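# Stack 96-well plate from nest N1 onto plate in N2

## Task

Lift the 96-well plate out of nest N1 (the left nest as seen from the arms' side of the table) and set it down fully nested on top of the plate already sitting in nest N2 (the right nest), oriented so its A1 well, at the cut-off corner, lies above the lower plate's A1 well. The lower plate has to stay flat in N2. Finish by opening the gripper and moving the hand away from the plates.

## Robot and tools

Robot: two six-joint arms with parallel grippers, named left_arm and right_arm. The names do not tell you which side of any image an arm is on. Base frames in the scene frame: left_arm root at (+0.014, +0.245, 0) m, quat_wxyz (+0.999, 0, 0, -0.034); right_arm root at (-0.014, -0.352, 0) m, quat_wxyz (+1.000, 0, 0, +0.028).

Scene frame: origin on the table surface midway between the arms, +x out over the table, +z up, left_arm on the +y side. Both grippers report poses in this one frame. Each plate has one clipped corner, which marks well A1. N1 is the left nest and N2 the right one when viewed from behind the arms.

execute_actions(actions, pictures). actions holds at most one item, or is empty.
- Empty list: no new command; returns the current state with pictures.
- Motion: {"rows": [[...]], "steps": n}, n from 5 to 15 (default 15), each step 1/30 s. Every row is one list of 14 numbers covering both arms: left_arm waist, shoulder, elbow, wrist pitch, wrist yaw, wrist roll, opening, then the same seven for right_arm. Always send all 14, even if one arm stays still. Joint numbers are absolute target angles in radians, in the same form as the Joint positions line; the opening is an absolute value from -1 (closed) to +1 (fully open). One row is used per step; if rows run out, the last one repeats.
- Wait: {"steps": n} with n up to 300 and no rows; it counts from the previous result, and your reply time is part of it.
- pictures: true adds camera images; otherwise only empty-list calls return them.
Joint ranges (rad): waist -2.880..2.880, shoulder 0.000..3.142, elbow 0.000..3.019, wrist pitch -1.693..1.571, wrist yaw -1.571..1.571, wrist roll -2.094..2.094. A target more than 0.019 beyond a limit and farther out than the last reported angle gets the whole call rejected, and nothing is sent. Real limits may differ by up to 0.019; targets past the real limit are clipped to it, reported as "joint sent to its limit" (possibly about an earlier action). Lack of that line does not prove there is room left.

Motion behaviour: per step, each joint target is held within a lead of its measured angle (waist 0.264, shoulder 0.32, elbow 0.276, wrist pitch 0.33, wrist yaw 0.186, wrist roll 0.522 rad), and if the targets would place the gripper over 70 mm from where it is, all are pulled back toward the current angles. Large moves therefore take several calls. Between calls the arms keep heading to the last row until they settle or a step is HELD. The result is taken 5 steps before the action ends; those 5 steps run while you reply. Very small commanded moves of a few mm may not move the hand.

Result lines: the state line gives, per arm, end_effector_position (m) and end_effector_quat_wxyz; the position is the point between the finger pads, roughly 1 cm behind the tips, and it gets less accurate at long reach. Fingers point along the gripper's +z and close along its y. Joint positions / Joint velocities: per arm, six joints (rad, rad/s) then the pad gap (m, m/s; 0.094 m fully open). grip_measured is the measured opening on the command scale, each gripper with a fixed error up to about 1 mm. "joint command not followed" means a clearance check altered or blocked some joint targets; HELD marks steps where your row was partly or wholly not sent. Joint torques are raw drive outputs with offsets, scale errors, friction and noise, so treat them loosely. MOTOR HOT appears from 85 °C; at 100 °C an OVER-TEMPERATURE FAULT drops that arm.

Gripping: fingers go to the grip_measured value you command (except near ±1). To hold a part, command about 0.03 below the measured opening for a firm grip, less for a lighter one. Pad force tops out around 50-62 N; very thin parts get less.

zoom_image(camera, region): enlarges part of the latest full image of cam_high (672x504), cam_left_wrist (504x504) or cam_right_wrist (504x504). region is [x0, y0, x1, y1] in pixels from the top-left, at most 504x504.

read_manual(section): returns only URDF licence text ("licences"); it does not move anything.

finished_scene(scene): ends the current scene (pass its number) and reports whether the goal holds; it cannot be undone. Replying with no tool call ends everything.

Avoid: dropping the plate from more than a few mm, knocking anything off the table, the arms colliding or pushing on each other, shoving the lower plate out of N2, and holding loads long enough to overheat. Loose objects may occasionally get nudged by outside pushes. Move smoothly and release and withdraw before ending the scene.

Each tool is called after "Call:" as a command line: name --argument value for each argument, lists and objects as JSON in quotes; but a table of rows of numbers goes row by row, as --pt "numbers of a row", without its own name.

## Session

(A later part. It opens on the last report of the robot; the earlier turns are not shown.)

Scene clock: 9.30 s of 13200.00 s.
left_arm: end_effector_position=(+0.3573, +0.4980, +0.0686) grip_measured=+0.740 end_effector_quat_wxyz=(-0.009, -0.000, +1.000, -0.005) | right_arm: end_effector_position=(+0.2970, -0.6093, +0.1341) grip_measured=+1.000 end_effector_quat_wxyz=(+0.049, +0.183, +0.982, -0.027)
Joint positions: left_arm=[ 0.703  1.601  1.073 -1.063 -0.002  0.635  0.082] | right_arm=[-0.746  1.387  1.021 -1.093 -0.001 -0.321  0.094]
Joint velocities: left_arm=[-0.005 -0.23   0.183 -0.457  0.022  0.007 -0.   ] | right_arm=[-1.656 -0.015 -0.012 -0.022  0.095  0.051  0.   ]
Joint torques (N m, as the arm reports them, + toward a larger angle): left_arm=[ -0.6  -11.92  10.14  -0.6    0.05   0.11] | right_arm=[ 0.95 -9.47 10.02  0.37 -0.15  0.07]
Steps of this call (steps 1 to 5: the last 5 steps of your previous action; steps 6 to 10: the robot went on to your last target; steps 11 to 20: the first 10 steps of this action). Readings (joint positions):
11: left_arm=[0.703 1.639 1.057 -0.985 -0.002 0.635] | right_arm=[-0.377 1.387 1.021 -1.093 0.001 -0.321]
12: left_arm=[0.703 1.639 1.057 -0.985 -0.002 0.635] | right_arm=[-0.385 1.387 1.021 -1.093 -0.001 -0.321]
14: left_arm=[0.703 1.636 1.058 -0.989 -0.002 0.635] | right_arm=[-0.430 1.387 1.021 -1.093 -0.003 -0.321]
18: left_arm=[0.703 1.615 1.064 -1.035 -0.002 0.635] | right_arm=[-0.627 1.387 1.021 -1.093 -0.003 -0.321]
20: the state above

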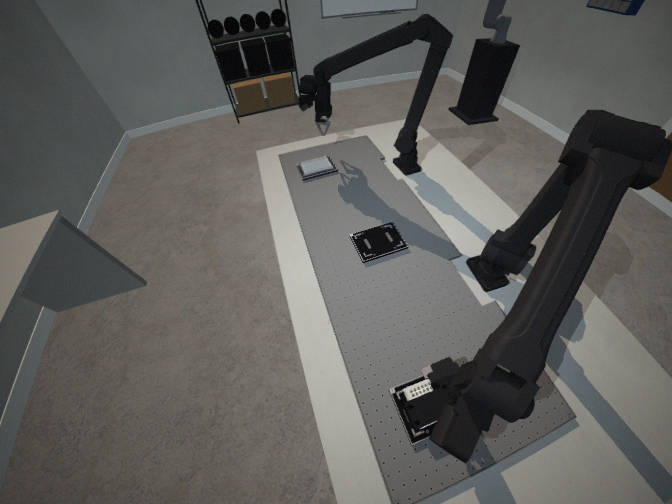

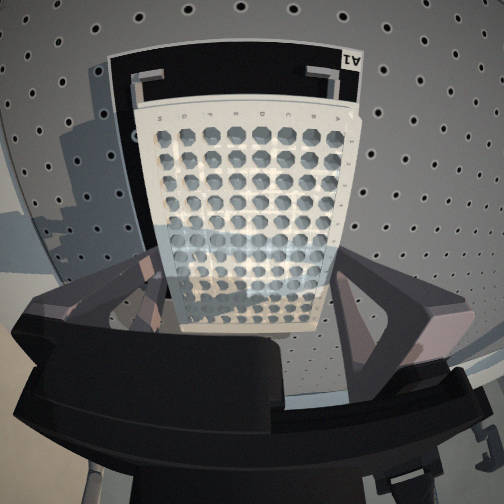

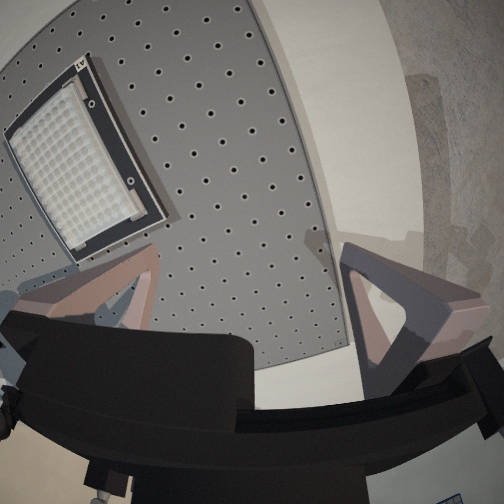

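Call:
execute_actions --actions '[{"rows":[[-0.91,1.65,1.39,-1.2,0,-0.99,0.69,-0.8,1.4,1.03,-1.1,0,0.5,1]]}]'

Call:
execute_actions --actions '[{"rows":[[-0.91,1.74,1.39,-1.2,0,-0.99,0.69,-0.8,1.4,1.03,-1.1,0,0.5,1]]}]'

Call:
execute_actions --actions '[{"steps":30}]' --pictures true

Scene clock: 9.80 s of 13200.00 s.
left_arm: end_effector_position=(+0.4889, +0.3985, +0.1474) grip_measured=+0.740 end_effector_quat_wxyz=(+0.056, -0.072, +0.996, +0.017) | right_arm: end_effector_position=(+0.2833, -0.6249, +0.1341) grip_measured=+1.000 end_effector_quat_wxyz=(+0.054, +0.530, +0.846, -0.011)
Joint positions: left_arm=[ 0.379  1.612  1.308 -1.149 -0.006  0.167  0.082] | right_arm=[-0.796  1.387  1.021 -1.093  0.002  0.379  0.094]
Joint velocities: left_arm=[-1.343  0.044  0.242  0.007 -0.007 -1.531 -0.001] | right_arm=[-0.005 -0.005  0.002 -0.007  0.11   0.74   0.   ]
Joint torques (N m, as the arm reports them, + toward a larger angle): left_arm=[ -1.56 -10.88   9.4   -0.78   0.05  -0.06] | right_arm=[-2.34 -9.45 10.08  0.31 -0.02  0.1 ]
Steps of this call (steps 1 to 5: the last 5 steps of your previous action; steps 6 to 15: the first 10 steps of this action). Readings (joint positions):
6: left_arm=[0.694 1.561 1.118 -1.126 -0.005 0.598] | right_arm=[-0.844 1.387 1.021 -1.093 0.005 -0.234]
7: left_arm=[0.679 1.566 1.140 -1.137 -0.006 0.554] | right_arm=[-0.832 1.387 1.021 -1.093 0.004 -0.134]
9: left_arm=[0.624 1.583 1.194 -1.146 -0.006 0.464] | right_arm=[-0.810 1.387 1.021 -1.093 0.002 0.065]
13: left_arm=[0.469 1.608 1.284 -1.149 -0.006 0.268] | right_arm=[-0.796 1.387 1.021 -1.093 0.002 0.316]
15: the state above

Scene clock: 10.30 s of 13200.00 s.
left_arm: end_effector_position=(+0.4786, +0.0392, +0.1116) grip_measured=+0.740 end_effector_quat_wxyz=(+0.021, -0.076, +0.997, -0.008) | right_arm: end_effector_position=(+0.2833, -0.6249, +0.1341) grip_measured=+1.000 end_effector_quat_wxyz=(+0.055, +0.574, +0.817, -0.008)
Joint positions: left_arm=[-0.351  1.708  1.336 -1.153 -0.005 -0.571  0.082] | right_arm=[-0.796  1.387  1.021 -1.093  0.002  0.485  0.094]
Joint velocities: left_arm=[-1.411  0.23  -0.007 -0.012 -0.066 -1.282 -0.   ] | right_arm=[-0.005 -0.015 -0.017  0.017 -0.051 -0.022  0.   ]
Joint torques (N m, as the arm reports them, + toward a larger angle): left_arm=[ -0.61 -13.03   9.55  -0.88  -0.07  -0.09] | right_arm=[-2.35 -9.28 10.13  0.39  0.    0.13]
Steps of this call (steps 1 to 5: the last 5 steps of your previous action; steps 6 to 15: the first 10 steps of this action). Readings (joint positions):
6: left_arm=[0.087 1.620 1.328 -1.152 -0.006 -0.135] | right_arm=[-0.796 1.387 1.021 -1.093 0.002 0.460]
7: left_arm=[0.038 1.626 1.331 -1.153 -0.006 -0.183] | right_arm=[-0.796 1.387 1.021 -1.093 0.002 0.466]
9: left_arm=[-0.060 1.645 1.335 -1.153 -0.005 -0.280] | right_arm=[-0.796 1.387 1.021 -1.093 0.002 0.474]
13: left_arm=[-0.253 1.690 1.336 -1.153 -0.005 -0.477] | right_arm=[-0.796 1.387 1.021 -1.093 0.002 0.483]
15: the state above

Scene clock: 11.30 s of 13200.00 s.
left_arm: end_effector_position=(+0.3005, -0.1749, +0.1084) grip_measured=+0.740 end_effector_quat_wxyz=(+0.003, -0.001, +1.000, -0.007) | right_arm: end_effector_position=(+0.2833, -0.6249, +0.1341) grip_measured=+1.000 end_effector_quat_wxyz=(+0.055, +0.575, +0.816, -0.008)
Joint positions: left_arm=[-0.904  1.73   1.356 -1.182  0.002 -0.973  0.082] | right_arm=[-0.796  1.387  1.021 -1.093  0.002  0.488  0.094]
Joint velocities: left_arm=[-0.005  0.005  0.012  0.002 -0.037 -0.007  0.   ] | right_arm=[ 0.005 -0.015 -0.002 -0.002 -0.037 -0.037  0.   ]
Joint torques (N m, as the arm reports them, + toward a larger angle): left_arm=[ -0.95 -12.67   9.8   -0.74  -0.29  -0.13] | right_arm=[-2.94 -9.81 10.    0.41 -0.03  0.1 ]
Kept back: nothing.
Steps of this call (steps 1 to 5: the last 5 steps of your previous action; steps 6 to 30: the robot went on to your last target). Readings (joint positions):
1: left_arm=[-0.400 1.715 1.336 -1.153 -0.005 -0.611] | right_arm=[-0.796 1.387 1.021 -1.093 0.002 0.486]
2: left_arm=[-0.449 1.721 1.336 -1.153 -0.005 -0.646] | right_arm=[-0.796 1.387 1.021 -1.093 0.002 0.486]
4: left_arm=[-0.548 1.727 1.336 -1.153 -0.005 -0.707] | right_arm=[-0.796 1.387 1.021 -1.093 0.002 0.487]
8: left_arm=[-0.746 1.729 1.337 -1.155 -0.005 -0.800] | right_arm=[-0.796 1.387 1.021 -1.093 0.002 0.488]
30: the state above

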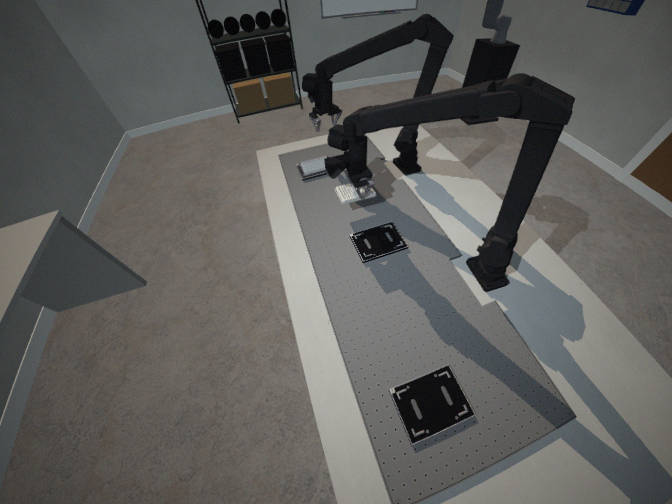

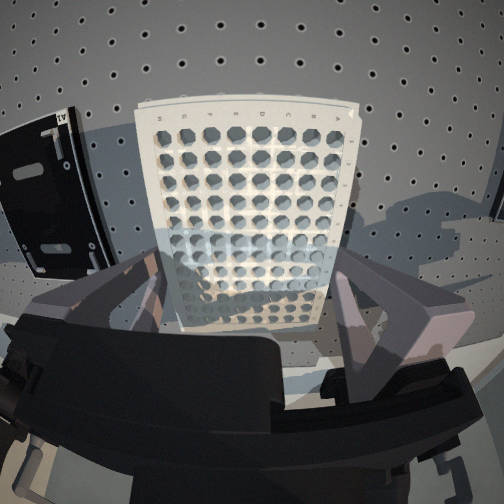

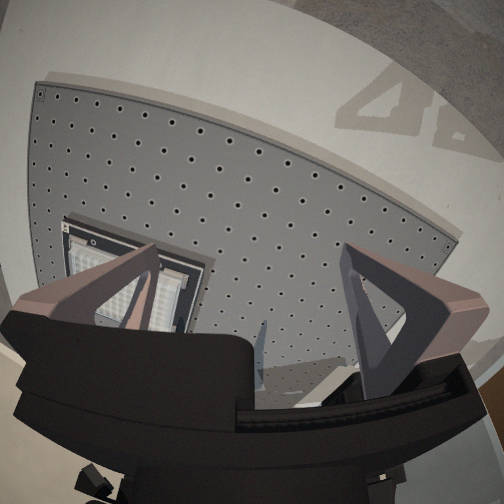

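Call:
execute_actions --actions '[{"rows":[[-0.91,1.76,1.38,-1.15,0,-0.99,0.69,-0.8,1.4,1.03,-1.1,0,0.5,1],[-0.91,1.77,1.38,-1.14,0,-0.99,0.69,-0.8,1.4,1.03,-1.1,0,0.5,1],[-0.91,1.78,1.38,-1.13,0,-0.99,0.69,-0.8,1.4,1.03,-1.1,0,0.5,1],[-0.91,1.79,1.38,-1.12,0,-0.99,0.69,-0.8,1.4,1.03,-1.1,0,0.5,1],[-0.91,1.8,1.38,-1.11,0,-0.99,0.69,-0.8,1.4,1.03,-1.1,0,0.5,1],[-0.91,1.81,1.38,-1.1,0,-0.99,0.69,-0.8,1.4,1.03,-1.1,0,0.5,1],[-0.91,1.82,1.38,-1.09,0,-0.99,0.69,-0.8,1.4,1.03,-1.1,0,0.5,1],[-0.91,1.83,1.38,-1.08,0,-0.99,0.69,-0.8,1.4,1.03,-1.1,0,0.5,1],[-0.91,1.835,1.38,-1.07,0,-0.99,0.69,-0.8,1.4,1.03,-1.1,0,0.5,1],[-0.91,1.84,1.38,-1.055,0,-0.99,0.69,-0.8,1.4,1.03,-1.1,0,0.5,1]]}]'

Call:
execute_actions --actions '[{"rows":[[-0.91,1.865,1.38,-1.035,0,-0.99,0.69,-0.8,1.4,1.03,-1.1,0,0.5,1]]}]'

Call:
execute_actions --actions '[{"rows":[[-0.91,1.885,1.38,-1.03,0,-0.99,0.69,-0.8,1.4,1.03,-1.1,0,0.5,1]]}]'

Scene clock: 12.07 s of 13200.00 s.
left_arm: end_effector_position=(+0.3105, -0.1896, +0.0719) grip_measured=+0.740 end_effector_quat_wxyz=(+0.006, -0.002, +1.000, -0.011) | right_arm: end_effector_position=(+0.2833, -0.6249, +0.1341) grip_measured=+1.000 end_effector_quat_wxyz=(+0.055, +0.575, +0.816, -0.008)
Joint positions: left_arm=[-0.904  1.804  1.356 -1.097  0.002 -0.975  0.082] | right_arm=[-0.796  1.387  1.021 -1.093  0.002  0.489  0.094]
Joint velocities: left_arm=[-0.005  0.366 -0.017  0.32  -0.037 -0.037  0.   ] | right_arm=[-0.005  0.005 -0.012 -0.007 -0.037 -0.022  0.   ]
Joint torques (N m, as the arm reports them, + toward a larger angle): left_arm=[ -1.14 -12.91   8.87   0.65  -0.29  -0.12] | right_arm=[-2.46 -9.51 10.03  0.36 -0.04  0.11]
Steps of this call (steps 1 to 13: the robot went on to your last target; steps 14 to 23: the first 10 steps of this action). Readings (joint positions):
14: left_arm=[-0.904 1.731 1.356 -1.180 0.002 -0.975] | right_arm=[-0.796 1.387 1.021 -1.093 0.002 0.489]
15: left_arm=[-0.904 1.732 1.356 -1.175 0.002 -0.975] | right_arm=[-0.796 1.387 1.021 -1.093 0.002 0.489]
17: left_arm=[-0.904 1.740 1.356 -1.157 0.002 -0.975] | right_arm=[-0.796 1.387 1.021 -1.093 0.002 0.489]
21: left_arm=[-0.904 1.779 1.356 -1.118 0.002 -0.975] | right_arm=[-0.796 1.387 1.021 -1.093 0.002 0.489]
23: the state above

Scene clock: 12.57 s of 13200.00 s.
left_arm: end_effector_position=(+0.3148, -0.1959, +0.0513) grip_measured=+0.740 end_effector_quat_wxyz=(+0.007, -0.002, +1.000, -0.012) | right_arm: end_effector_position=(+0.2833, -0.6249, +0.1341) grip_measured=+1.000 end_effector_quat_wxyz=(+0.055, +0.575, +0.816, -0.008)
Joint positions: left_arm=[-0.904  1.845  1.356 -1.054  0.002 -0.975  0.082] | right_arm=[-0.796  1.387  1.021 -1.093  0.002  0.489  0.094]
Joint velocities: left_arm=[ 0.015 -0.015  0.007 -0.012 -0.066 -0.007 -0.   ] | right_arm=[ 0.015 -0.015 -0.012  0.007  0.007 -0.007  0.   ]
Joint torques (N m, as the arm reports them, + toward a larger angle): left_arm=[ -1.13 -12.95   8.72   0.7   -0.3   -0.12] | right_arm=[-2.73 -9.43 10.08  0.56 -0.03  0.11]
Steps of this call (steps 1 to 5: the last 5 steps of your previous action; steps 6 to 15: the first 10 steps of this action). Readings (joint positions):
6: left_arm=[-0.904 1.844 1.356 -1.072 0.002 -0.975] | right_arm=[-0.796 1.387 1.021 -1.093 0.002 0.489]
7: left_arm=[-0.904 1.845 1.356 -1.065 0.002 -0.975] | right_arm=[-0.796 1.387 1.021 -1.093 0.002 0.489]
9: left_arm=[-0.904 1.845 1.356 -1.057 0.002 -0.975] | right_arm=[-0.796 1.387 1.021 -1.093 0.002 0.489]
13: left_arm=[-0.904 1.845 1.356 -1.054 0.002 -0.975] | right_arm=[-0.796 1.387 1.021 -1.093 0.002 0.489]
15: the state above

Scene clock: 13.07 s of 13200.00 s.
left_arm: end_effector_position=(+0.3145, -0.1953, +0.0398) grip_measured=+0.740 end_effector_quat_wxyz=(+0.002, -0.002, +1.000, -0.005) | right_arm: end_effector_position=(+0.2833, -0.6249, +0.1341) grip_measured=+1.000 end_effector_quat_wxyz=(+0.055, +0.575, +0.816, -0.008)
Joint positions: left_arm=[-0.904  1.868  1.356 -1.049  0.002 -0.975  0.082] | right_arm=[-0.796  1.387  1.021 -1.093  0.002  0.489  0.094]
Joint velocities: left_arm=[-0.005 -0.015 -0.032 -0.027  0.022 -0.125  0.001] | right_arm=[ 0.015 -0.005 -0.007  0.002 -0.051 -0.022  0.   ]
Joint torques (N m, as the arm reports them, + toward a larger angle): left_arm=[ -1.04 -13.24   8.63   0.63  -0.3   -0.12] | right_arm=[-2.59 -9.58 10.11  0.51 -0.03  0.14]
Steps of this call (steps 1 to 5: the last 5 steps of your previous action; steps 6 to 15: the first 10 steps of this action). Readings (joint positions):
6: left_arm=[-0.904 1.846 1.356 -1.054 0.002 -0.975] | right_arm=[-0.796 1.387 1.021 -1.093 0.002 0.489]
7: left_arm=[-0.904 1.848 1.356 -1.052 0.002 -0.975] | right_arm=[-0.796 1.387 1.021 -1.093 0.002 0.489]
9: left_arm=[-0.904 1.854 1.356 -1.050 0.002 -0.975] | right_arm=[-0.796 1.387 1.021 -1.093 0.002 0.489]
13: left_arm=[-0.904 1.867 1.356 -1.050 0.002 -0.975] | right_arm=[-0.796 1.387 1.021 -1.093 0.002 0.489]
15: the state above

Call:
execute_actions --actions '[{"rows":[[-0.91,1.903,1.38,-1.03,0,-0.99,0.69,-0.8,1.4,1.03,-1.1,0,0.5,1]]}]'

Scene clock: 13.60 s of 13200.00 s.
left_arm: end_effector_position=(+0.3145, -0.1954, +0.0396) grip_measured=+0.740 end_effector_quat_wxyz=(+0.002, -0.002, +1.000, -0.005) | right_arm: end_effector_position=(+0.2833, -0.6249, +0.1341) grip_measured=+1.000 end_effector_quat_wxyz=(+0.055, +0.575, +0.816, -0.008)
Joint positions: left_arm=[-0.904  1.868  1.356 -1.049  0.002 -0.975  0.082] | right_arm=[-0.796  1.387  1.021 -1.093  0.002  0.489  0.094]
Joint velocities: left_arm=[-0.005  0.005  0.007 -0.007  0.037  0.066  0.001] | right_arm=[-0.005 -0.015  0.007 -0.007 -0.051  0.007  0.   ]
Joint torques (N m, as the arm reports them, + toward a larger angle): left_arm=[ -1.23 -12.17   8.62   0.66  -0.3   -0.11] | right_arm=[-2.76 -9.7   9.95  0.43 -0.05  0.1 ]
Steps of this call (steps 1 to 5: the last 5 steps of your previous action; step 6: the robot went on to your last target; steps 7 to 16: the first 10 steps of this action). Readings (joint positions):
7: left_arm=[-0.904 1.868 1.356 -1.049 0.002 -0.975] | right_arm=[-0.796 1.387 1.021 -1.093 0.002 0.489]
8: left_arm=[-0.904 1.868 1.356 -1.049 0.002 -0.975] | right_arm=[-0.796 1.387 1.021 -1.093 0.002 0.489]
10: left_arm=[-0.904 1.868 1.356 -1.049 0.002 -0.975] | right_arm=[-0.796 1.387 1.021 -1.093 0.002 0.489]
14: left_arm=[-0.904 1.868 1.356 -1.049 0.002 -0.975] | right_arm=[-0.796 1.387 1.021 -1.093 0.002 0.489]
16: the state above

Call:
execute_actions --actions '[{"steps":8,"rows":[[-0.91,1.868,1.38,-1.05,0,-0.99,0.69,-0.8,1.4,1.03,-1.1,0,0.5,1],[-0.91,1.868,1.38,-1.05,0,-0.99,1,-0.8,1.4,1.03,-1.1,0,0.5,1]]}]'

Call:
execute_actions --actions '[{"steps":10,"rows":[[-0.91,1.75,1.38,-1.07,0,-0.99,1,-0.6,1.36,1.03,-1.1,0,0.43,1]]}]'

Call:
execute_actions --actions '[{"rows":[[0.2,1.4,1.2,-1.2,0,-0.5,1,-0.3,1.33,0.95,-1.1,0,0.43,1]]}]'

Call:
execute_actions --actions '[{"rows":[[0.2,1.4,1.2,-1.2,0,-0.5,1,0.3875,1.36,0.89,-1.0,0,0.43,1]]}]'

Call:
execute_actions --actions '[{"rows":[[0.2,1.4,1.2,-1.2,0,-0.5,1,0.3875,1.43,0.89,-1.0,0,0.43,1]]}]'

Call:
execute_actions --actions '[{"steps":10}]' --pictures true

Scene clock: 14.00 s of 13200.00 s.
left_arm: end_effector_position=(+0.3145, -0.1954, +0.0398) grip_measured=+0.985 end_effector_quat_wxyz=(+0.002, -0.002, +1.000, -0.005) | right_arm: end_effector_position=(+0.2833, -0.6249, +0.1341) grip_measured=+1.000 end_effector_quat_wxyz=(+0.055, +0.575, +0.816, -0.008)
Joint positions: left_arm=[-0.904  1.868  1.356 -1.049  0.002 -0.975  0.093] | right_arm=[-0.796  1.387  1.021 -1.093  0.002  0.489  0.094]
Joint velocities: left_arm=[-0.015  0.005 -0.002 -0.002  0.022  0.022  0.051] | right_arm=[-0.005 -0.005 -0.022  0.012 -0.051 -0.022  0.   ]
Joint torques (N m, as the arm reports them, + toward a larger angle): left_arm=[ -1.33 -14.48   8.59  -0.12  -0.29  -0.11] | right_arm=[-2.55 -9.62  9.91  0.53 -0.04  0.11]
Steps of this call (steps 1 to 5: the last 5 steps of your previous action; steps 6 to 9: the robot went on to your last target; steps 10 to 12: the first 3 steps of this action). Readings (joint positions):
10: left_arm=[-0.904 1.868 1.356 -1.049 0.002 -0.975] | right_arm=[-0.796 1.387 1.021 -1.093 0.002 0.489]
11: left_arm=[-0.904 1.868 1.356 -1.049 0.002 -0.975] | right_arm=[-0.796 1.387 1.021 -1.093 0.002 0.489]
12: the state above

Scene clock: 14.33 s of 13200.00 s.
left_arm: end_effector_position=(+0.3163, -0.1981, +0.0763) grip_measured=+1.000 end_effector_quat_wxyz=(+0.021, -0.002, +0.999, -0.032) | right_arm: end_effector_position=(+0.3234, -0.5732, +0.1341) grip_measured=+1.000 end_effector_quat_wxyz=(+0.055, +0.495, +0.867, -0.004)
Joint positions: left_arm=[-0.904  1.795  1.354 -1.053  0.002 -0.975  0.094] | right_arm=[-0.633  1.387  1.021 -1.093  0.002  0.459  0.094]
Joint velocities: left_arm=[-0.024 -0.65   0.007 -0.022  0.022 -0.007  0.   ] | right_arm=[ 1.148 -0.005  0.017  0.007 -0.139 -0.154  0.   ]
Joint torques (N m, as the arm reports them, + toward a larger angle): left_arm=[ -1.11 -14.56   9.13  -0.59  -0.3   -0.11] | right_arm=[ -4.92 -13.05  10.12   0.49   0.12  -0.06]
Steps of this call (steps 1 to 5: the last 5 steps of your previous action; steps 6 to 10: the first 5 steps of this action). Readings (joint positions):
6: left_arm=[-0.904 1.861 1.356 -1.049 0.002 -0.975] | right_arm=[-0.784 1.387 1.021 -1.093 0.006 0.484]
7: left_arm=[-0.904 1.851 1.354 -1.051 0.002 -0.975] | right_arm=[-0.758 1.387 1.021 -1.093 0.008 0.477]
9: left_arm=[-0.904 1.816 1.354 -1.053 0.002 -0.975] | right_arm=[-0.675 1.387 1.021 -1.093 0.005 0.465]
10: the state above

Scene clock: 14.83 s of 13200.00 s.
left_arm: end_effector_position=(+0.3784, -0.0462, +0.1829) grip_measured=+1.000 end_effector_quat_wxyz=(+0.073, -0.016, +0.995, -0.062) | right_arm: end_effector_position=(+0.3518, -0.4250, +0.1147) grip_measured=+1.000 end_effector_quat_wxyz=(+0.029, +0.312, +0.950, +0.006)
Joint positions: left_arm=[-0.605  1.462  1.224 -1.141  0.004 -0.705  0.094] | right_arm=[-0.253  1.361  0.943 -1.093 -0.004  0.439  0.094]
Joint velocities: left_arm=[ 1.46  -0.63  -0.076 -0.144  0.051  0.579  0.   ] | right_arm=[-0.044 -0.034  0.002  0.002 -0.037 -0.051  0.   ]
Joint torques (N m, as the arm reports them, + toward a larger angle): left_arm=[-0.16 -9.17  7.43 -0.38 -0.28  0.21] | right_arm=[ -5.65 -12.62   9.62   0.34   0.27  -0.04]
Steps of this call (steps 1 to 5: the last 5 steps of your previous action; steps 6 to 15: the first 10 steps of this action). Readings (joint positions):
6: left_arm=[-0.898 1.706 1.351 -1.055 0.004 -0.948] | right_arm=[-0.556 1.386 1.015 -1.092 0.004 0.445]
7: left_arm=[-0.888 1.686 1.332 -1.062 0.004 -0.917] | right_arm=[-0.533 1.381 1.004 -1.092 0.007 0.445]
9: left_arm=[-0.847 1.629 1.287 -1.086 0.004 -0.858] | right_arm=[-0.443 1.370 0.973 -1.092 0.007 0.445]
13: left_arm=[-0.701 1.511 1.233 -1.128 0.004 -0.751] | right_arm=[-0.268 1.363 0.944 -1.093 -0.004 0.441]
15: the state above

Scene clock: 15.33 s of 13200.00 s.
left_arm: end_effector_position=(+0.4571, +0.3146, +0.2032) grip_measured=+1.000 end_effector_quat_wxyz=(+0.102, -0.339, +0.935, -0.018) | right_arm: end_effector_position=(+0.3422, -0.2418, +0.1002) grip_measured=+1.000 end_effector_quat_wxyz=(+0.047, +0.068, +0.996, +0.016)
Joint positions: left_arm=[ 0.223  1.394  1.206 -1.174 -0.004 -0.54   0.094] | right_arm=[ 0.248  1.355  0.893 -1.01   0.004  0.439  0.094]
Joint velocities: left_arm=[ 0.825 -0.005 -0.071 -0.105 -0.11   0.183  0.   ] | right_arm=[ 2.066 -0.005  0.007  0.095 -0.007 -0.007  0.   ]
Joint torques (N m, as the arm reports them, + toward a larger angle): left_arm=[-6.43 -8.99  8.02 -0.41  0.05  0.28] | right_arm=[-2.95 -9.22  8.52  0.87 -0.13 -0.07]
Steps of this call (steps 1 to 5: the last 5 steps of your previous action; steps 6 to 15: the first 10 steps of this action). Readings (joint positions):
6: left_arm=[-0.268 1.395 1.222 -1.156 0.004 -0.610] | right_arm=[-0.285 1.355 0.937 -1.080 0.005 0.439]
7: left_arm=[-0.210 1.394 1.222 -1.157 0.004 -0.600] | right_arm=[-0.258 1.355 0.928 -1.061 0.007 0.439]
9: left_arm=[-0.092 1.394 1.219 -1.157 0.004 -0.583] | right_arm=[-0.159 1.355 0.909 -1.036 0.007 0.439]
13: left_arm=[0.140 1.394 1.211 -1.167 0.002 -0.551] | right_arm=[0.106 1.355 0.893 -1.017 0.006 0.439]
15: the state above

Scene clock: 15.83 s of 13200.00 s.
left_arm: end_effector_position=(+0.4552, +0.3039, +0.2004) grip_measured=+1.000 end_effector_quat_wxyz=(+0.096, -0.317, +0.943, -0.017) | right_arm: end_effector_position=(+0.3172, -0.1965, +0.0713) grip_measured=+1.000 end_effector_quat_wxyz=(+0.009, -0.002, +1.000, +0.005)
Joint positions: left_arm=[ 0.2    1.394  1.2   -1.181 -0.003 -0.516  0.094] | right_arm=[ 0.384  1.427  0.882 -1.006 -0.002  0.437  0.094]
Joint velocities: left_arm=[ 0.005 -0.015  0.007 -0.017 -0.022 -0.007  0.   ] | right_arm=[-0.015 -0.005 -0.007  0.007 -0.037  0.066  0.   ]
Joint torques (N m, as the arm reports them, + toward a larger angle): left_arm=[-0.75 -8.82  8.08 -0.39 -0.06  0.23] | right_arm=[-2.29 -9.67  9.07  0.7   0.12 -0.07]
Steps of this call (steps 1 to 5: the last 5 steps of your previous action; steps 6 to 15: the first 10 steps of this action). Readings (joint positions):
6: left_arm=[0.222 1.394 1.200 -1.181 -0.004 -0.523] | right_arm=[0.442 1.359 0.891 -1.006 -0.006 0.437]
7: left_arm=[0.213 1.394 1.200 -1.181 -0.004 -0.521] | right_arm=[0.432 1.368 0.891 -1.006 -0.006 0.437]
9: left_arm=[0.202 1.394 1.200 -1.181 -0.003 -0.519] | right_arm=[0.408 1.393 0.889 -1.006 -0.003 0.437]
13: left_arm=[0.200 1.394 1.200 -1.181 -0.003 -0.517] | right_arm=[0.384 1.426 0.883 -1.006 -0.002 0.437]
15: the state above

Scene clock: 16.17 s of 13200.00 s.
left_arm: end_effector_position=(+0.4552, +0.3039, +0.2004) grip_measured=+1.000 end_effector_quat_wxyz=(+0.096, -0.317, +0.943, -0.017) | right_arm: end_effector_position=(+0.3172, -0.1965, +0.0713) grip_measured=+1.000 end_effector_quat_wxyz=(+0.009, -0.002, +1.000, +0.005)
Joint positions: left_arm=[ 0.2    1.394  1.2   -1.181 -0.003 -0.516  0.094] | right_arm=[ 0.384  1.427  0.882 -1.006 -0.002  0.437  0.094]
Joint velocities: left_arm=[-0.005 -0.005 -0.002  0.002  0.037 -0.051  0.   ] | right_arm=[ 0.005  0.005  0.007 -0.017 -0.066 -0.007  0.   ]
Joint torques (N m, as the arm reports them, + toward a larger angle): left_arm=[-0.76 -8.85  8.08 -0.4  -0.06  0.23] | right_arm=[-2.19 -9.71  9.09  0.67  0.12  0.  ]
Kept back: nothing.
Steps of this call (steps 1 to 5: the last 5 steps of your previous action; steps 6 to 10: the robot went on to your last target). Readings (joint positions):
1: left_arm=[0.200 1.394 1.200 -1.181 -0.003 -0.516] | right_arm=[0.384 1.427 0.882 -1.006 -0.002 0.437]
2: left_arm=[0.200 1.394 1.200 -1.181 -0.003 -0.516] | right_arm=[0.384 1.427 0.882 -1.006 -0.002 0.437]
4: left_arm=[0.200 1.394 1.200 -1.181 -0.003 -0.516] | right_arm=[0.384 1.427 0.882 -1.006 -0.002 0.437]
8: left_arm=[0.200 1.394 1.200 -1.181 -0.003 -0.516] | right_arm=[0.384 1.427 0.882 -1.006 -0.002 0.437]
10: the state above

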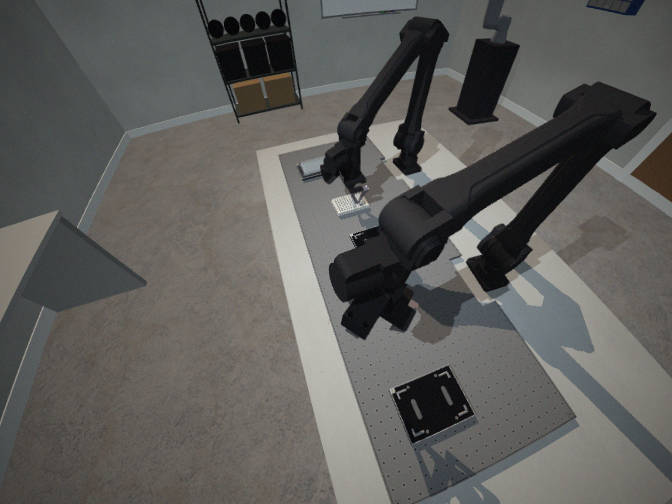

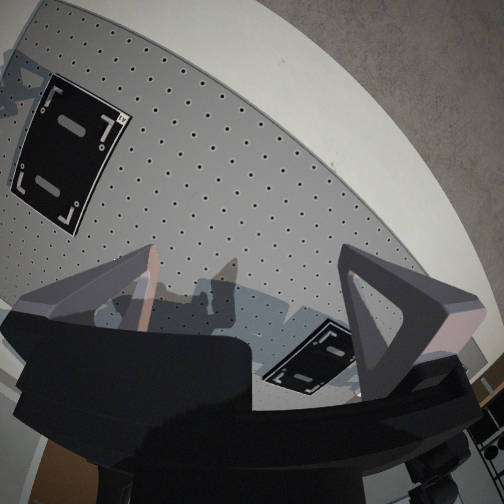

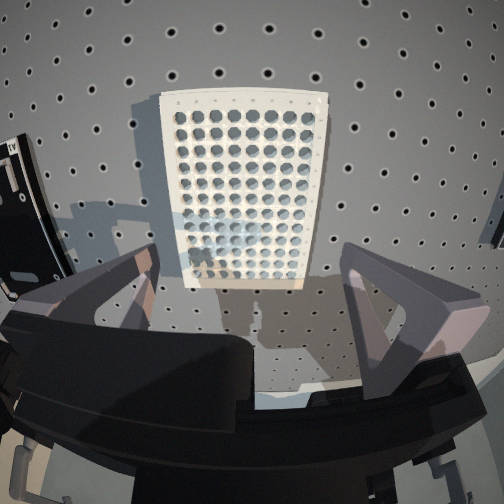

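Call:
execute_actions --actions '[{"rows":[[0.2,1.4,1.2,-1.18,0,-0.5,1,0.3875,1.495,0.89,-0.944,0,0.43,1]]}]'

Call:
execute_actions --actions '[{"steps":8}]' --pictures true

Scene clock: 16.70 s of 13200.00 s.
left_arm: end_effector_position=(+0.4552, +0.3039, +0.2004) grip_measured=+1.000 end_effector_quat_wxyz=(+0.096, -0.317, +0.943, -0.017) | right_arm: end_effector_position=(+0.3245, -0.1931, +0.0495) grip_measured=+1.000 end_effector_quat_wxyz=(+0.003, -0.002, +1.000, +0.002)
Joint positions: left_arm=[ 0.2    1.394  1.2   -1.181 -0.003 -0.515  0.094] | right_arm=[ 0.384  1.49   0.882 -0.955 -0.002  0.437  0.094]
Joint velocities: left_arm=[ 0.005 -0.005  0.012 -0.002 -0.007 -0.037  0.   ] | right_arm=[-0.005 -0.005  0.007 -0.007 -0.007 -0.051  0.   ]
Joint torques (N m, as the arm reports them, + toward a larger angle): left_arm=[-0.61 -8.82  8.08  0.38 -0.06  0.22] | right_arm=[ -1.97 -10.57   8.75   1.09   0.09  -0.01]
Steps of this call (steps 1 to 6: the robot went on to your last target; steps 7 to 16: the first 10 steps of this action). Readings (joint positions):
7: left_arm=[0.200 1.394 1.200 -1.181 -0.003 -0.515] | right_arm=[0.384 1.430 0.882 -0.997 -0.002 0.437]
8: left_arm=[0.200 1.394 1.200 -1.181 -0.003 -0.515] | right_arm=[0.384 1.438 0.882 -0.981 -0.002 0.437]
10: left_arm=[0.200 1.394 1.200 -1.181 -0.003 -0.515] | right_arm=[0.384 1.460 0.882 -0.961 -0.002 0.437]
14: left_arm=[0.200 1.394 1.200 -1.181 -0.003 -0.515] | right_arm=[0.384 1.489 0.882 -0.955 -0.002 0.437]
16: the state above

Scene clock: 16.97 s of 13200.00 s.
left_arm: end_effector_position=(+0.4552, +0.3039, +0.2004) grip_measured=+1.000 end_effector_quat_wxyz=(+0.096, -0.317, +0.943, -0.017) | right_arm: end_effector_position=(+0.3248, -0.1929, +0.0495) grip_measured=+1.000 end_effector_quat_wxyz=(+0.004, -0.002, +1.000, +0.003)
Joint positions: left_arm=[ 0.2    1.394  1.2   -1.181 -0.003 -0.515  0.094] | right_arm=[ 0.384  1.49   0.882 -0.954 -0.002  0.437  0.094]
Joint velocities: left_arm=[-0.015 -0.005  0.007  0.007  0.007 -0.066  0.   ] | right_arm=[ 0.005  0.005 -0.022 -0.007 -0.007 -0.007  0.   ]
Joint torques (N m, as the arm reports them, + toward a larger angle): left_arm=[-0.66 -8.86  8.08  0.37 -0.05  0.22] | right_arm=[ -2.18 -10.     8.7    0.97   0.15  -0.04]
Kept back: nothing.
Steps of this call (steps 1 to 5: the last 5 steps of your previous action; steps 6 to 8: the robot went on to your last target). Readings (joint positions):
1: left_arm=[0.200 1.394 1.200 -1.181 -0.003 -0.515] | right_arm=[0.384 1.490 0.882 -0.954 -0.002 0.437]
2: left_arm=[0.200 1.394 1.200 -1.181 -0.003 -0.515] | right_arm=[0.384 1.490 0.882 -0.954 -0.002 0.437]
4: left_arm=[0.200 1.394 1.200 -1.181 -0.003 -0.515] | right_arm=[0.384 1.490 0.882 -0.954 -0.002 0.437]
8: the state above

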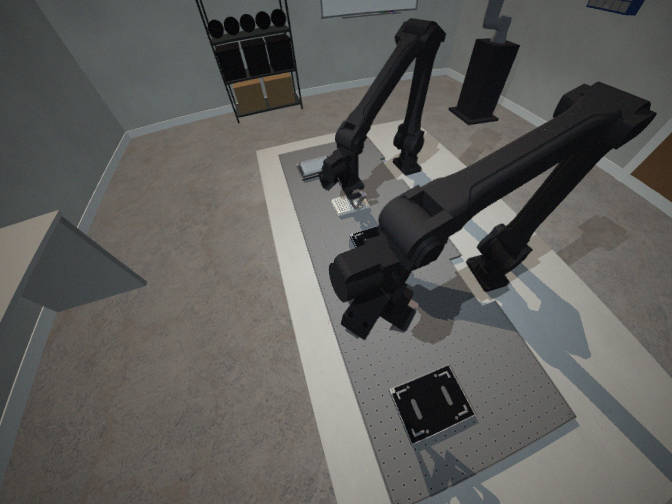

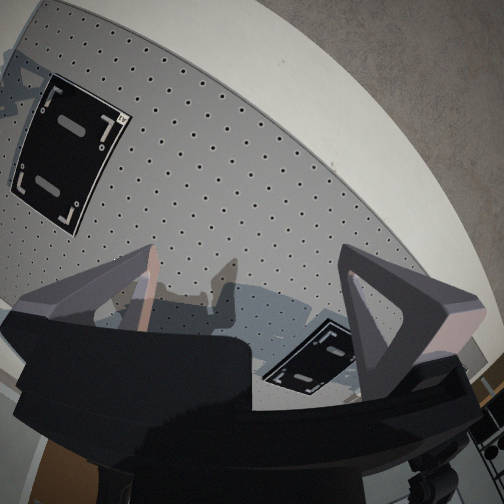

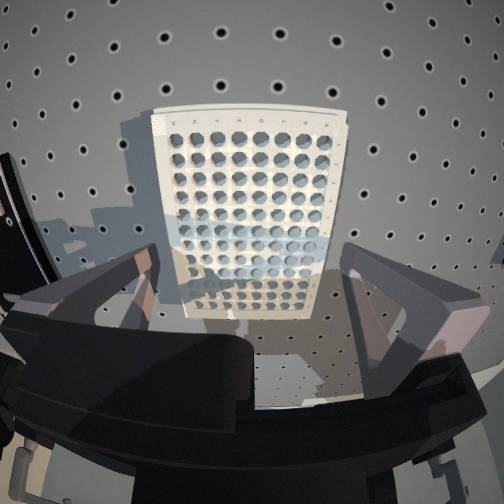

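Call:
execute_actions --actions '[{"rows":[[0.2,1.4,1.2,-1.18,0,-0.5,1,0.3875,1.53,0.862,-0.92,0,0.43,1],[0.2,1.4,1.2,-1.18,0,-0.5,1,0.3875,1.53,0.862,-0.92,0,0.43,1],[0.2,1.4,1.2,-1.18,0,-0.5,1,0.3875,1.53,0.862,-0.904,0,0.43,1]]}]' --pictures true

Scene clock: 17.53 s of 13200.00 s.
left_arm: end_effector_position=(+0.4552, +0.3039, +0.2004) grip_measured=+1.000 end_effector_quat_wxyz=(+0.096, -0.317, +0.943, -0.017) | right_arm: end_effector_position=(+0.3202, -0.1951, +0.0317) grip_measured=+1.000 end_effector_quat_wxyz=(-0.003, -0.002, +1.000, -0.001)
Joint positions: left_arm=[ 0.2    1.394  1.2   -1.181 -0.003 -0.515  0.094] | right_arm=[ 0.384  1.518  0.857 -0.916 -0.002  0.437  0.094]
Joint velocities: left_arm=[-0.015  0.005  0.002  0.017 -0.037 -0.007  0.   ] | right_arm=[0.005 0.015 0.012 0.002 0.081 0.066 0.   ]
Joint torques (N m, as the arm reports them, + toward a larger angle): left_arm=[-0.68 -8.78  8.07  0.38 -0.05  0.22] | right_arm=[-2.05 -9.4   8.17  1.01  0.09 -0.05]
Steps of this call (steps 1 to 7: the robot went on to your last target; steps 8 to 17: the first 10 steps of this action). Readings (joint positions):
8: left_arm=[0.200 1.394 1.200 -1.181 -0.003 -0.515] | right_arm=[0.384 1.491 0.879 -0.948 -0.002 0.437]
9: left_arm=[0.200 1.394 1.200 -1.181 -0.003 -0.515] | right_arm=[0.384 1.493 0.875 -0.939 -0.002 0.437]
11: left_arm=[0.200 1.394 1.200 -1.181 -0.003 -0.515] | right_arm=[0.384 1.501 0.865 -0.924 -0.002 0.437]
15: left_arm=[0.200 1.394 1.200 -1.181 -0.003 -0.515] | right_arm=[0.384 1.517 0.857 -0.916 -0.002 0.437]
17: the state above

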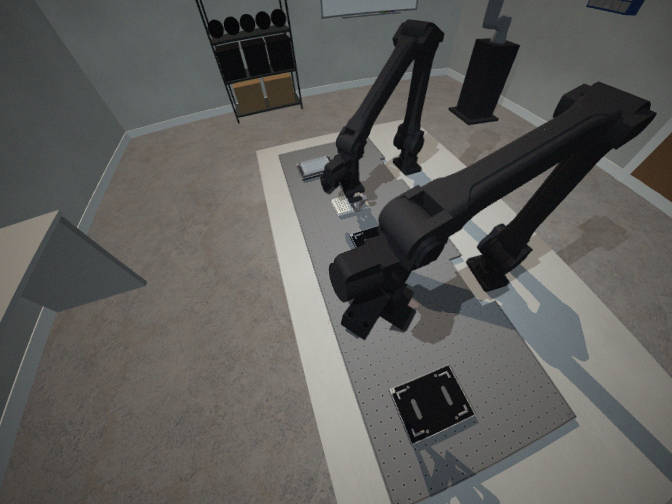

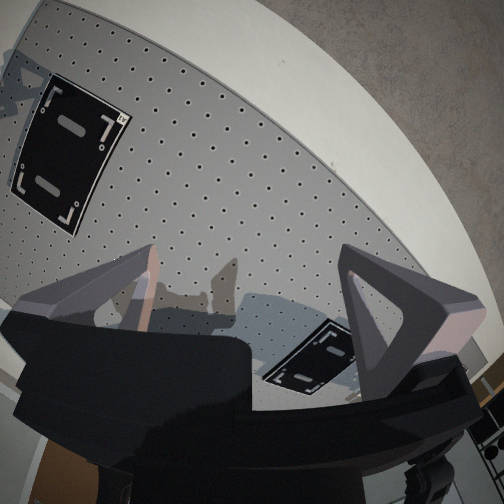

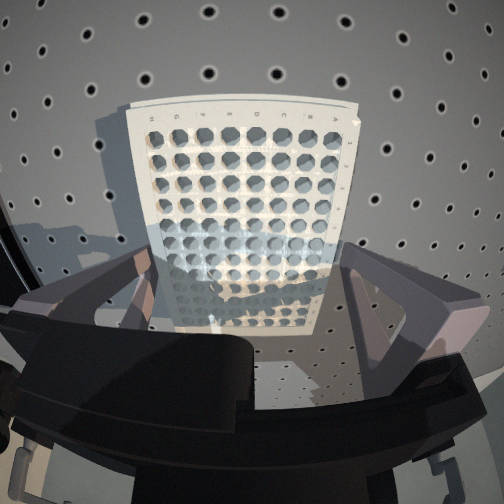

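The fingertips are slightly too low, so I'm raising the elbow a little to clear the flange.

Call:
execute_actions --actions '[{"rows":[[0.2,1.4,1.2,-1.18,0,-0.5,1,0.3875,1.515,0.896,-0.915,0,0.43,1]]}]'

Call:
execute_actions --actions '[{"rows":[[0.2,1.4,1.2,-1.18,0,-0.5,1,0.3875,1.515,0.885,-0.915,0,0.43,0.88],[0.2,1.4,1.2,-1.18,0,-0.5,1,0.3875,1.515,0.885,-0.915,0,0.43,0.82],[0.2,1.4,1.2,-1.18,0,-0.5,1,0.3875,1.515,0.885,-0.915,0,0.43,0.78],[0.2,1.4,1.2,-1.18,0,-0.5,1,0.3875,1.515,0.885,-0.915,0,0.43,0.74],[0.2,1.4,1.2,-1.18,0,-0.5,1,0.3875,1.515,0.885,-0.915,0,0.43,0.69]]}]' --pictures true

Scene clock: 18.10 s of 13200.00 s.
left_arm: end_effector_position=(+0.4552, +0.3039, +0.2004) grip_measured=+1.000 end_effector_quat_wxyz=(+0.096, -0.317, +0.943, -0.017) | right_arm: end_effector_position=(+0.3205, -0.1949, +0.0317) grip_measured=+1.000 end_effector_quat_wxyz=(-0.003, -0.002, +1.000, -0.000)
Joint positions: left_arm=[ 0.2    1.394  1.2   -1.181 -0.003 -0.515  0.094] | right_arm=[ 0.384  1.518  0.857 -0.914 -0.002  0.437  0.094]
Joint velocities: left_arm=[-0.005 -0.015  0.002 -0.007 -0.022  0.037  0.   ] | right_arm=[-0.015 -0.005  0.017 -0.007 -0.051 -0.007  0.   ]
Joint torques (N m, as the arm reports them, + toward a larger angle): left_arm=[-0.63 -8.86  8.08  0.37 -0.05  0.23] | right_arm=[ -2.01 -10.96  11.46   0.51   0.16  -0.05]
Steps of this call (steps 1 to 5: the last 5 steps of your previous action; steps 6 to 7: the robot went on to your last target; steps 8 to 17: the first 10 steps of this action). Readings (joint positions):
8: left_arm=[0.200 1.394 1.200 -1.181 -0.003 -0.515] | right_arm=[0.384 1.518 0.857 -0.914 -0.002 0.437]
9: left_arm=[0.200 1.394 1.200 -1.181 -0.003 -0.515] | right_arm=[0.384 1.518 0.857 -0.914 -0.002 0.437]
11: left_arm=[0.200 1.394 1.200 -1.181 -0.003 -0.515] | right_arm=[0.384 1.518 0.857 -0.914 -0.002 0.437]
15: left_arm=[0.200 1.394 1.200 -1.181 -0.003 -0.515] | right_arm=[0.384 1.518 0.857 -0.914 -0.002 0.437]
17: the state above

Scene clock: 18.60 s of 13200.00 s.
left_arm: end_effector_position=(+0.4552, +0.3039, +0.2004) grip_measured=+1.000 end_effector_quat_wxyz=(+0.096, -0.317, +0.943, -0.017) | right_arm: end_effector_position=(+0.3205, -0.1950, +0.0317) grip_measured=+0.750 end_effector_quat_wxyz=(-0.002, -0.002, +1.000, -0.000)
Joint positions: left_arm=[ 0.2    1.394  1.2   -1.181 -0.003 -0.515  0.094] | right_arm=[ 0.384  1.518  0.857 -0.914 -0.001  0.437  0.082]
Joint velocities: left_arm=[-0.005 -0.015 -0.002 -0.012 -0.022  0.022  0.   ] | right_arm=[-0.005  0.005 -0.022 -0.012  0.007  0.051  0.   ]
Joint torques (N m, as the arm reports them, + toward a larger angle): left_arm=[-0.64 -8.82  8.09  0.36 -0.06  0.22] | right_arm=[ -1.99 -11.66  10.36   0.44   0.13  -0.04]
Steps of this call (steps 1 to 5: the last 5 steps of your previous action; steps 6 to 15: the first 10 steps of this action). Readings (joint positions):
6: left_arm=[0.200 1.394 1.200 -1.181 -0.003 -0.515] | right_arm=[0.384 1.518 0.857 -0.914 -0.002 0.437]
7: left_arm=[0.200 1.394 1.200 -1.181 -0.003 -0.515] | right_arm=[0.384 1.518 0.857 -0.914 -0.002 0.437]
9: left_arm=[0.200 1.394 1.200 -1.181 -0.003 -0.515] | right_arm=[0.384 1.518 0.857 -0.914 -0.001 0.437]
13: left_arm=[0.200 1.394 1.200 -1.181 -0.003 -0.515] | right_arm=[0.384 1.518 0.857 -0.914 -0.001 0.437]
15: the state above

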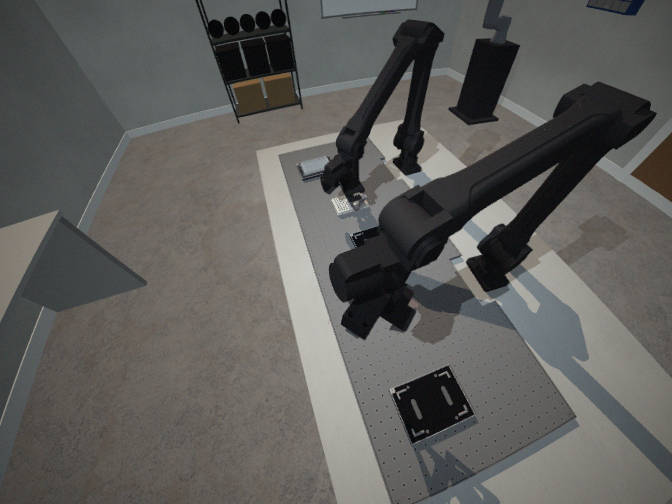

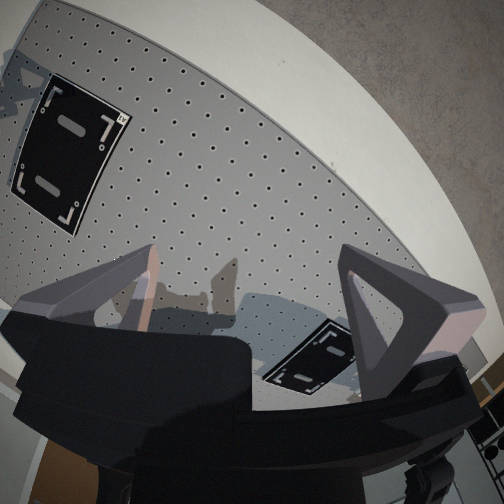

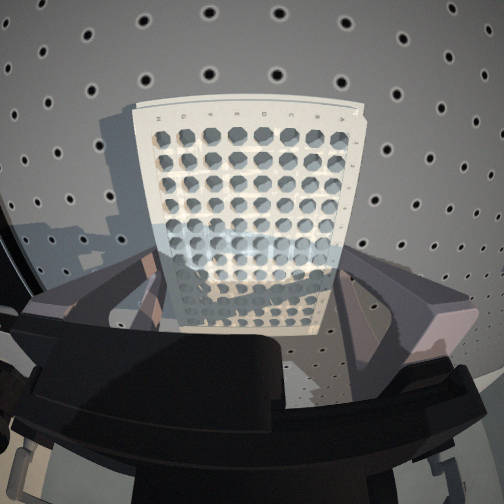

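Call:
execute_actions --actions '[{"rows":[[0.2,1.4,1.2,-1.18,0,-0.5,1,0.3875,1.46,0.93,-0.93,0,0.43,0.69],[0.2,1.4,1.2,-1.18,0,-0.5,1,0.3875,1.45,0.95,-0.95,0,0.43,0.69],[0.2,1.4,1.2,-1.18,0,-0.5,1,0.3875,1.44,0.97,-0.97,0,0.43,0.69],[0.2,1.4,1.2,-1.18,0,-0.5,1,0.3875,1.43,1.0,-0.99,0,0.43,0.69],[0.2,1.4,1.2,-1.18,0,-0.5,1,0.3875,1.43,1.02,-1.02,0,0.43,0.69],[0.2,1.4,1.2,-1.18,0,-0.5,1,0.3875,1.43,1.045,-1.04,0,0.43,0.69]]}]'

Call:
execute_actions --actions '[{"rows":[[0.2,1.4,1.2,-1.18,0,-0.5,1,-0.371,1.46,1.045,-1.04,0,-0.32,0.69]]}]'

Call:
execute_actions --actions '[{"rows":[[0.2,1.4,1.2,-1.18,0,-0.5,1,-0.371,1.5,1.006,-1.0,0,-0.32,0.69]]}]'

Call:
execute_actions --actions '[{"rows":[[0.2,1.4,1.2,-1.18,0,-0.5,1,-0.371,1.545,1.006,-1.0,0,-0.32,0.69]]}]' --pictures true

Scene clock: 19.23 s of 13200.00 s.
left_arm: end_effector_position=(+0.4552, +0.3039, +0.2004) grip_measured=+1.000 end_effector_quat_wxyz=(+0.096, -0.317, +0.943, -0.017) | right_arm: end_effector_position=(+0.3641, -0.1745, +0.1094) grip_measured=+0.750 end_effector_quat_wxyz=(+0.051, -0.002, +0.998, +0.025)
Joint positions: left_arm=[ 0.2    1.394  1.2   -1.181 -0.003 -0.515  0.094] | right_arm=[ 0.384  1.45   1.015 -1.022 -0.001  0.437  0.082]
Joint velocities: left_arm=[-0.005 -0.005 -0.002 -0.002 -0.051  0.007  0.   ] | right_arm=[ 0.015 -0.259  0.276 -0.051 -0.037 -0.007 -0.   ]
Joint torques (N m, as the arm reports them, + toward a larger angle): left_arm=[-0.68 -8.85  8.08  0.38 -0.05  0.23] | right_arm=[ -1.98 -12.01   9.99   0.02   0.08  -0.06]
Steps of this call (steps 1 to 5: the last 5 steps of your previous action; steps 6 to 9: the robot went on to your last target; steps 10 to 19: the first 10 steps of this action). Readings (joint positions):
10: left_arm=[0.200 1.394 1.200 -1.181 -0.003 -0.515] | right_arm=[0.384 1.517 0.860 -0.917 -0.001 0.437]
11: left_arm=[0.200 1.394 1.200 -1.181 -0.003 -0.515] | right_arm=[0.384 1.514 0.866 -0.926 -0.001 0.437]
13: left_arm=[0.200 1.394 1.200 -1.181 -0.003 -0.515] | right_arm=[0.384 1.501 0.894 -0.954 -0.001 0.437]
17: left_arm=[0.200 1.394 1.200 -1.181 -0.003 -0.515] | right_arm=[0.384 1.468 0.986 -1.017 -0.001 0.437]
19: the state above

Scene clock: 19.73 s of 13200.00 s.
left_arm: end_effector_position=(+0.4552, +0.3039, +0.2004) grip_measured=+1.000 end_effector_quat_wxyz=(+0.096, -0.317, +0.943, -0.017) | right_arm: end_effector_position=(+0.4051, -0.3640, +0.1168) grip_measured=+0.750 end_effector_quat_wxyz=(+0.062, -0.027, +0.998, -0.001)
Joint positions: left_arm=[ 0.2    1.394  1.2   -1.181 -0.003 -0.515  0.094] | right_arm=[-0.085  1.439  1.024 -1.031 -0.006 -0.083  0.082]
Joint velocities: left_arm=[-0.015 -0.005 -0.002  0.002 -0.051  0.051  0.   ] | right_arm=[-1.812  0.015 -0.007 -0.012 -0.007 -0.93   0.   ]
Joint torques (N m, as the arm reports them, + toward a larger angle): left_arm=[-0.64 -8.87  8.07  0.36 -0.06  0.23] | right_arm=[ -1.81 -10.31  10.32   0.52   0.14  -0.05]
Steps of this call (steps 1 to 5: the last 5 steps of your previous action; steps 6 to 15: the first 10 steps of this action). Readings (joint positions):
6: left_arm=[0.200 1.394 1.200 -1.181 -0.003 -0.515] | right_arm=[0.372 1.434 1.024 -1.031 -0.007 0.382]
7: left_arm=[0.200 1.394 1.200 -1.181 -0.003 -0.515] | right_arm=[0.348 1.434 1.024 -1.031 -0.009 0.318]
9: left_arm=[0.200 1.394 1.200 -1.181 -0.003 -0.515] | right_arm=[0.263 1.434 1.024 -1.031 -0.009 0.192]
13: left_arm=[0.200 1.394 1.200 -1.181 -0.003 -0.515] | right_arm=[0.038 1.437 1.024 -1.031 -0.007 -0.015]
15: the state above

Scene clock: 20.23 s of 13200.00 s.
left_arm: end_effector_position=(+0.4552, +0.3039, +0.2004) grip_measured=+1.000 end_effector_quat_wxyz=(+0.096, -0.317, +0.943, -0.017) | right_arm: end_effector_position=(+0.3770, -0.4788, +0.0853) grip_measured=+0.750 end_effector_quat_wxyz=(+0.029, +0.006, +1.000, -0.010)
Joint positions: left_arm=[ 0.2    1.394  1.2   -1.181 -0.003 -0.515  0.094] | right_arm=[-0.367  1.495  0.996 -1.012  0.001 -0.299  0.082]
Joint velocities: left_arm=[-0.005 -0.015 -0.002  0.002 -0.022 -0.007  0.   ] | right_arm=[ 0.132  0.005 -0.017 -0.002  0.007 -0.051 -0.001]
Joint torques (N m, as the arm reports them, + toward a larger angle): left_arm=[-0.66 -8.87  8.08  0.37 -0.05  0.23] | right_arm=[ -2.53 -11.37   9.43   1.04  -0.05  -0.06]
Steps of this call (steps 1 to 5: the last 5 steps of your previous action; steps 6 to 15: the first 10 steps of this action). Readings (joint positions):
6: left_arm=[0.200 1.394 1.200 -1.181 -0.003 -0.515] | right_arm=[-0.410 1.449 1.021 -1.027 0.006 -0.236]
7: left_arm=[0.200 1.394 1.200 -1.181 -0.003 -0.515] | right_arm=[-0.429 1.453 1.018 -1.019 0.006 -0.250]
9: left_arm=[0.200 1.394 1.200 -1.181 -0.003 -0.515] | right_arm=[-0.429 1.468 1.010 -1.013 0.006 -0.270]
13: left_arm=[0.200 1.394 1.200 -1.181 -0.003 -0.515] | right_arm=[-0.382 1.493 0.997 -1.012 0.002 -0.293]
15: the state above

Scene clock: 20.73 s of 13200.00 s.
left_arm: end_effector_position=(+0.4552, +0.3039, +0.2004) grip_measured=+1.000 end_effector_quat_wxyz=(+0.096, -0.317, +0.943, -0.017) | right_arm: end_effector_position=(+0.3757, -0.4774, +0.0690) grip_measured=+0.750 end_effector_quat_wxyz=(+0.010, +0.000, +1.000, -0.004)
Joint positions: left_arm=[ 0.2    1.394  1.2   -1.181 -0.003 -0.515  0.094] | right_arm=[-0.365  1.537  0.996 -1.009  0.001 -0.308  0.082]
Joint velocities: left_arm=[ 0.005  0.005 -0.012  0.007 -0.037 -0.066  0.   ] | right_arm=[ 0.005 -0.005 -0.017 -0.002 -0.007  0.007  0.001]
Joint torques (N m, as the arm reports them, + toward a larger angle): left_arm=[-0.67 -8.84  8.09  0.35 -0.05  0.22] | right_arm=[ -2.46 -11.14   9.26   0.87  -0.1   -0.06]
Steps of this call (steps 1 to 5: the last 5 steps of your previous action; steps 6 to 15: the first 10 steps of this action). Readings (joint positions):
6: left_arm=[0.200 1.394 1.200 -1.181 -0.003 -0.515] | right_arm=[-0.365 1.497 0.996 -1.011 0.001 -0.307]
7: left_arm=[0.200 1.394 1.200 -1.181 -0.003 -0.515] | right_arm=[-0.365 1.501 0.996 -1.010 0.001 -0.307]
9: left_arm=[0.200 1.394 1.200 -1.181 -0.003 -0.515] | right_arm=[-0.365 1.514 0.996 -1.009 0.001 -0.308]
13: left_arm=[0.200 1.394 1.200 -1.181 -0.003 -0.515] | right_arm=[-0.365 1.535 0.996 -1.009 0.001 -0.308]
15: the state above

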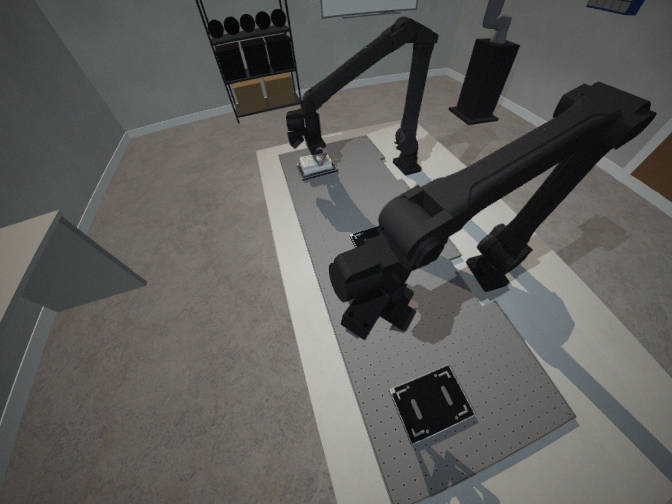

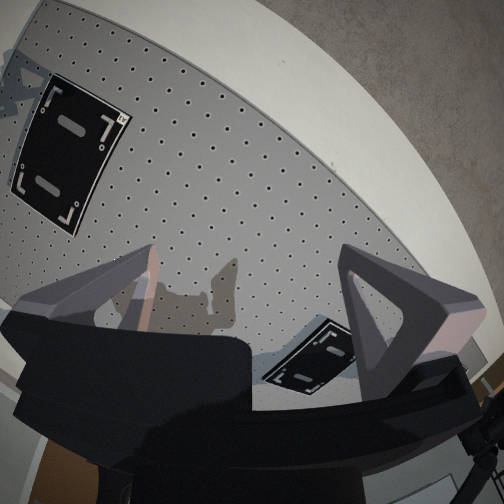

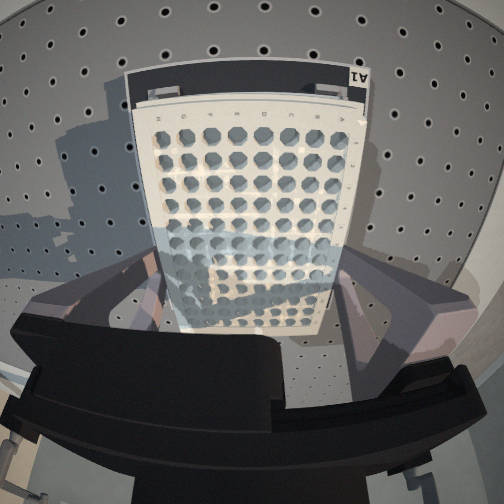

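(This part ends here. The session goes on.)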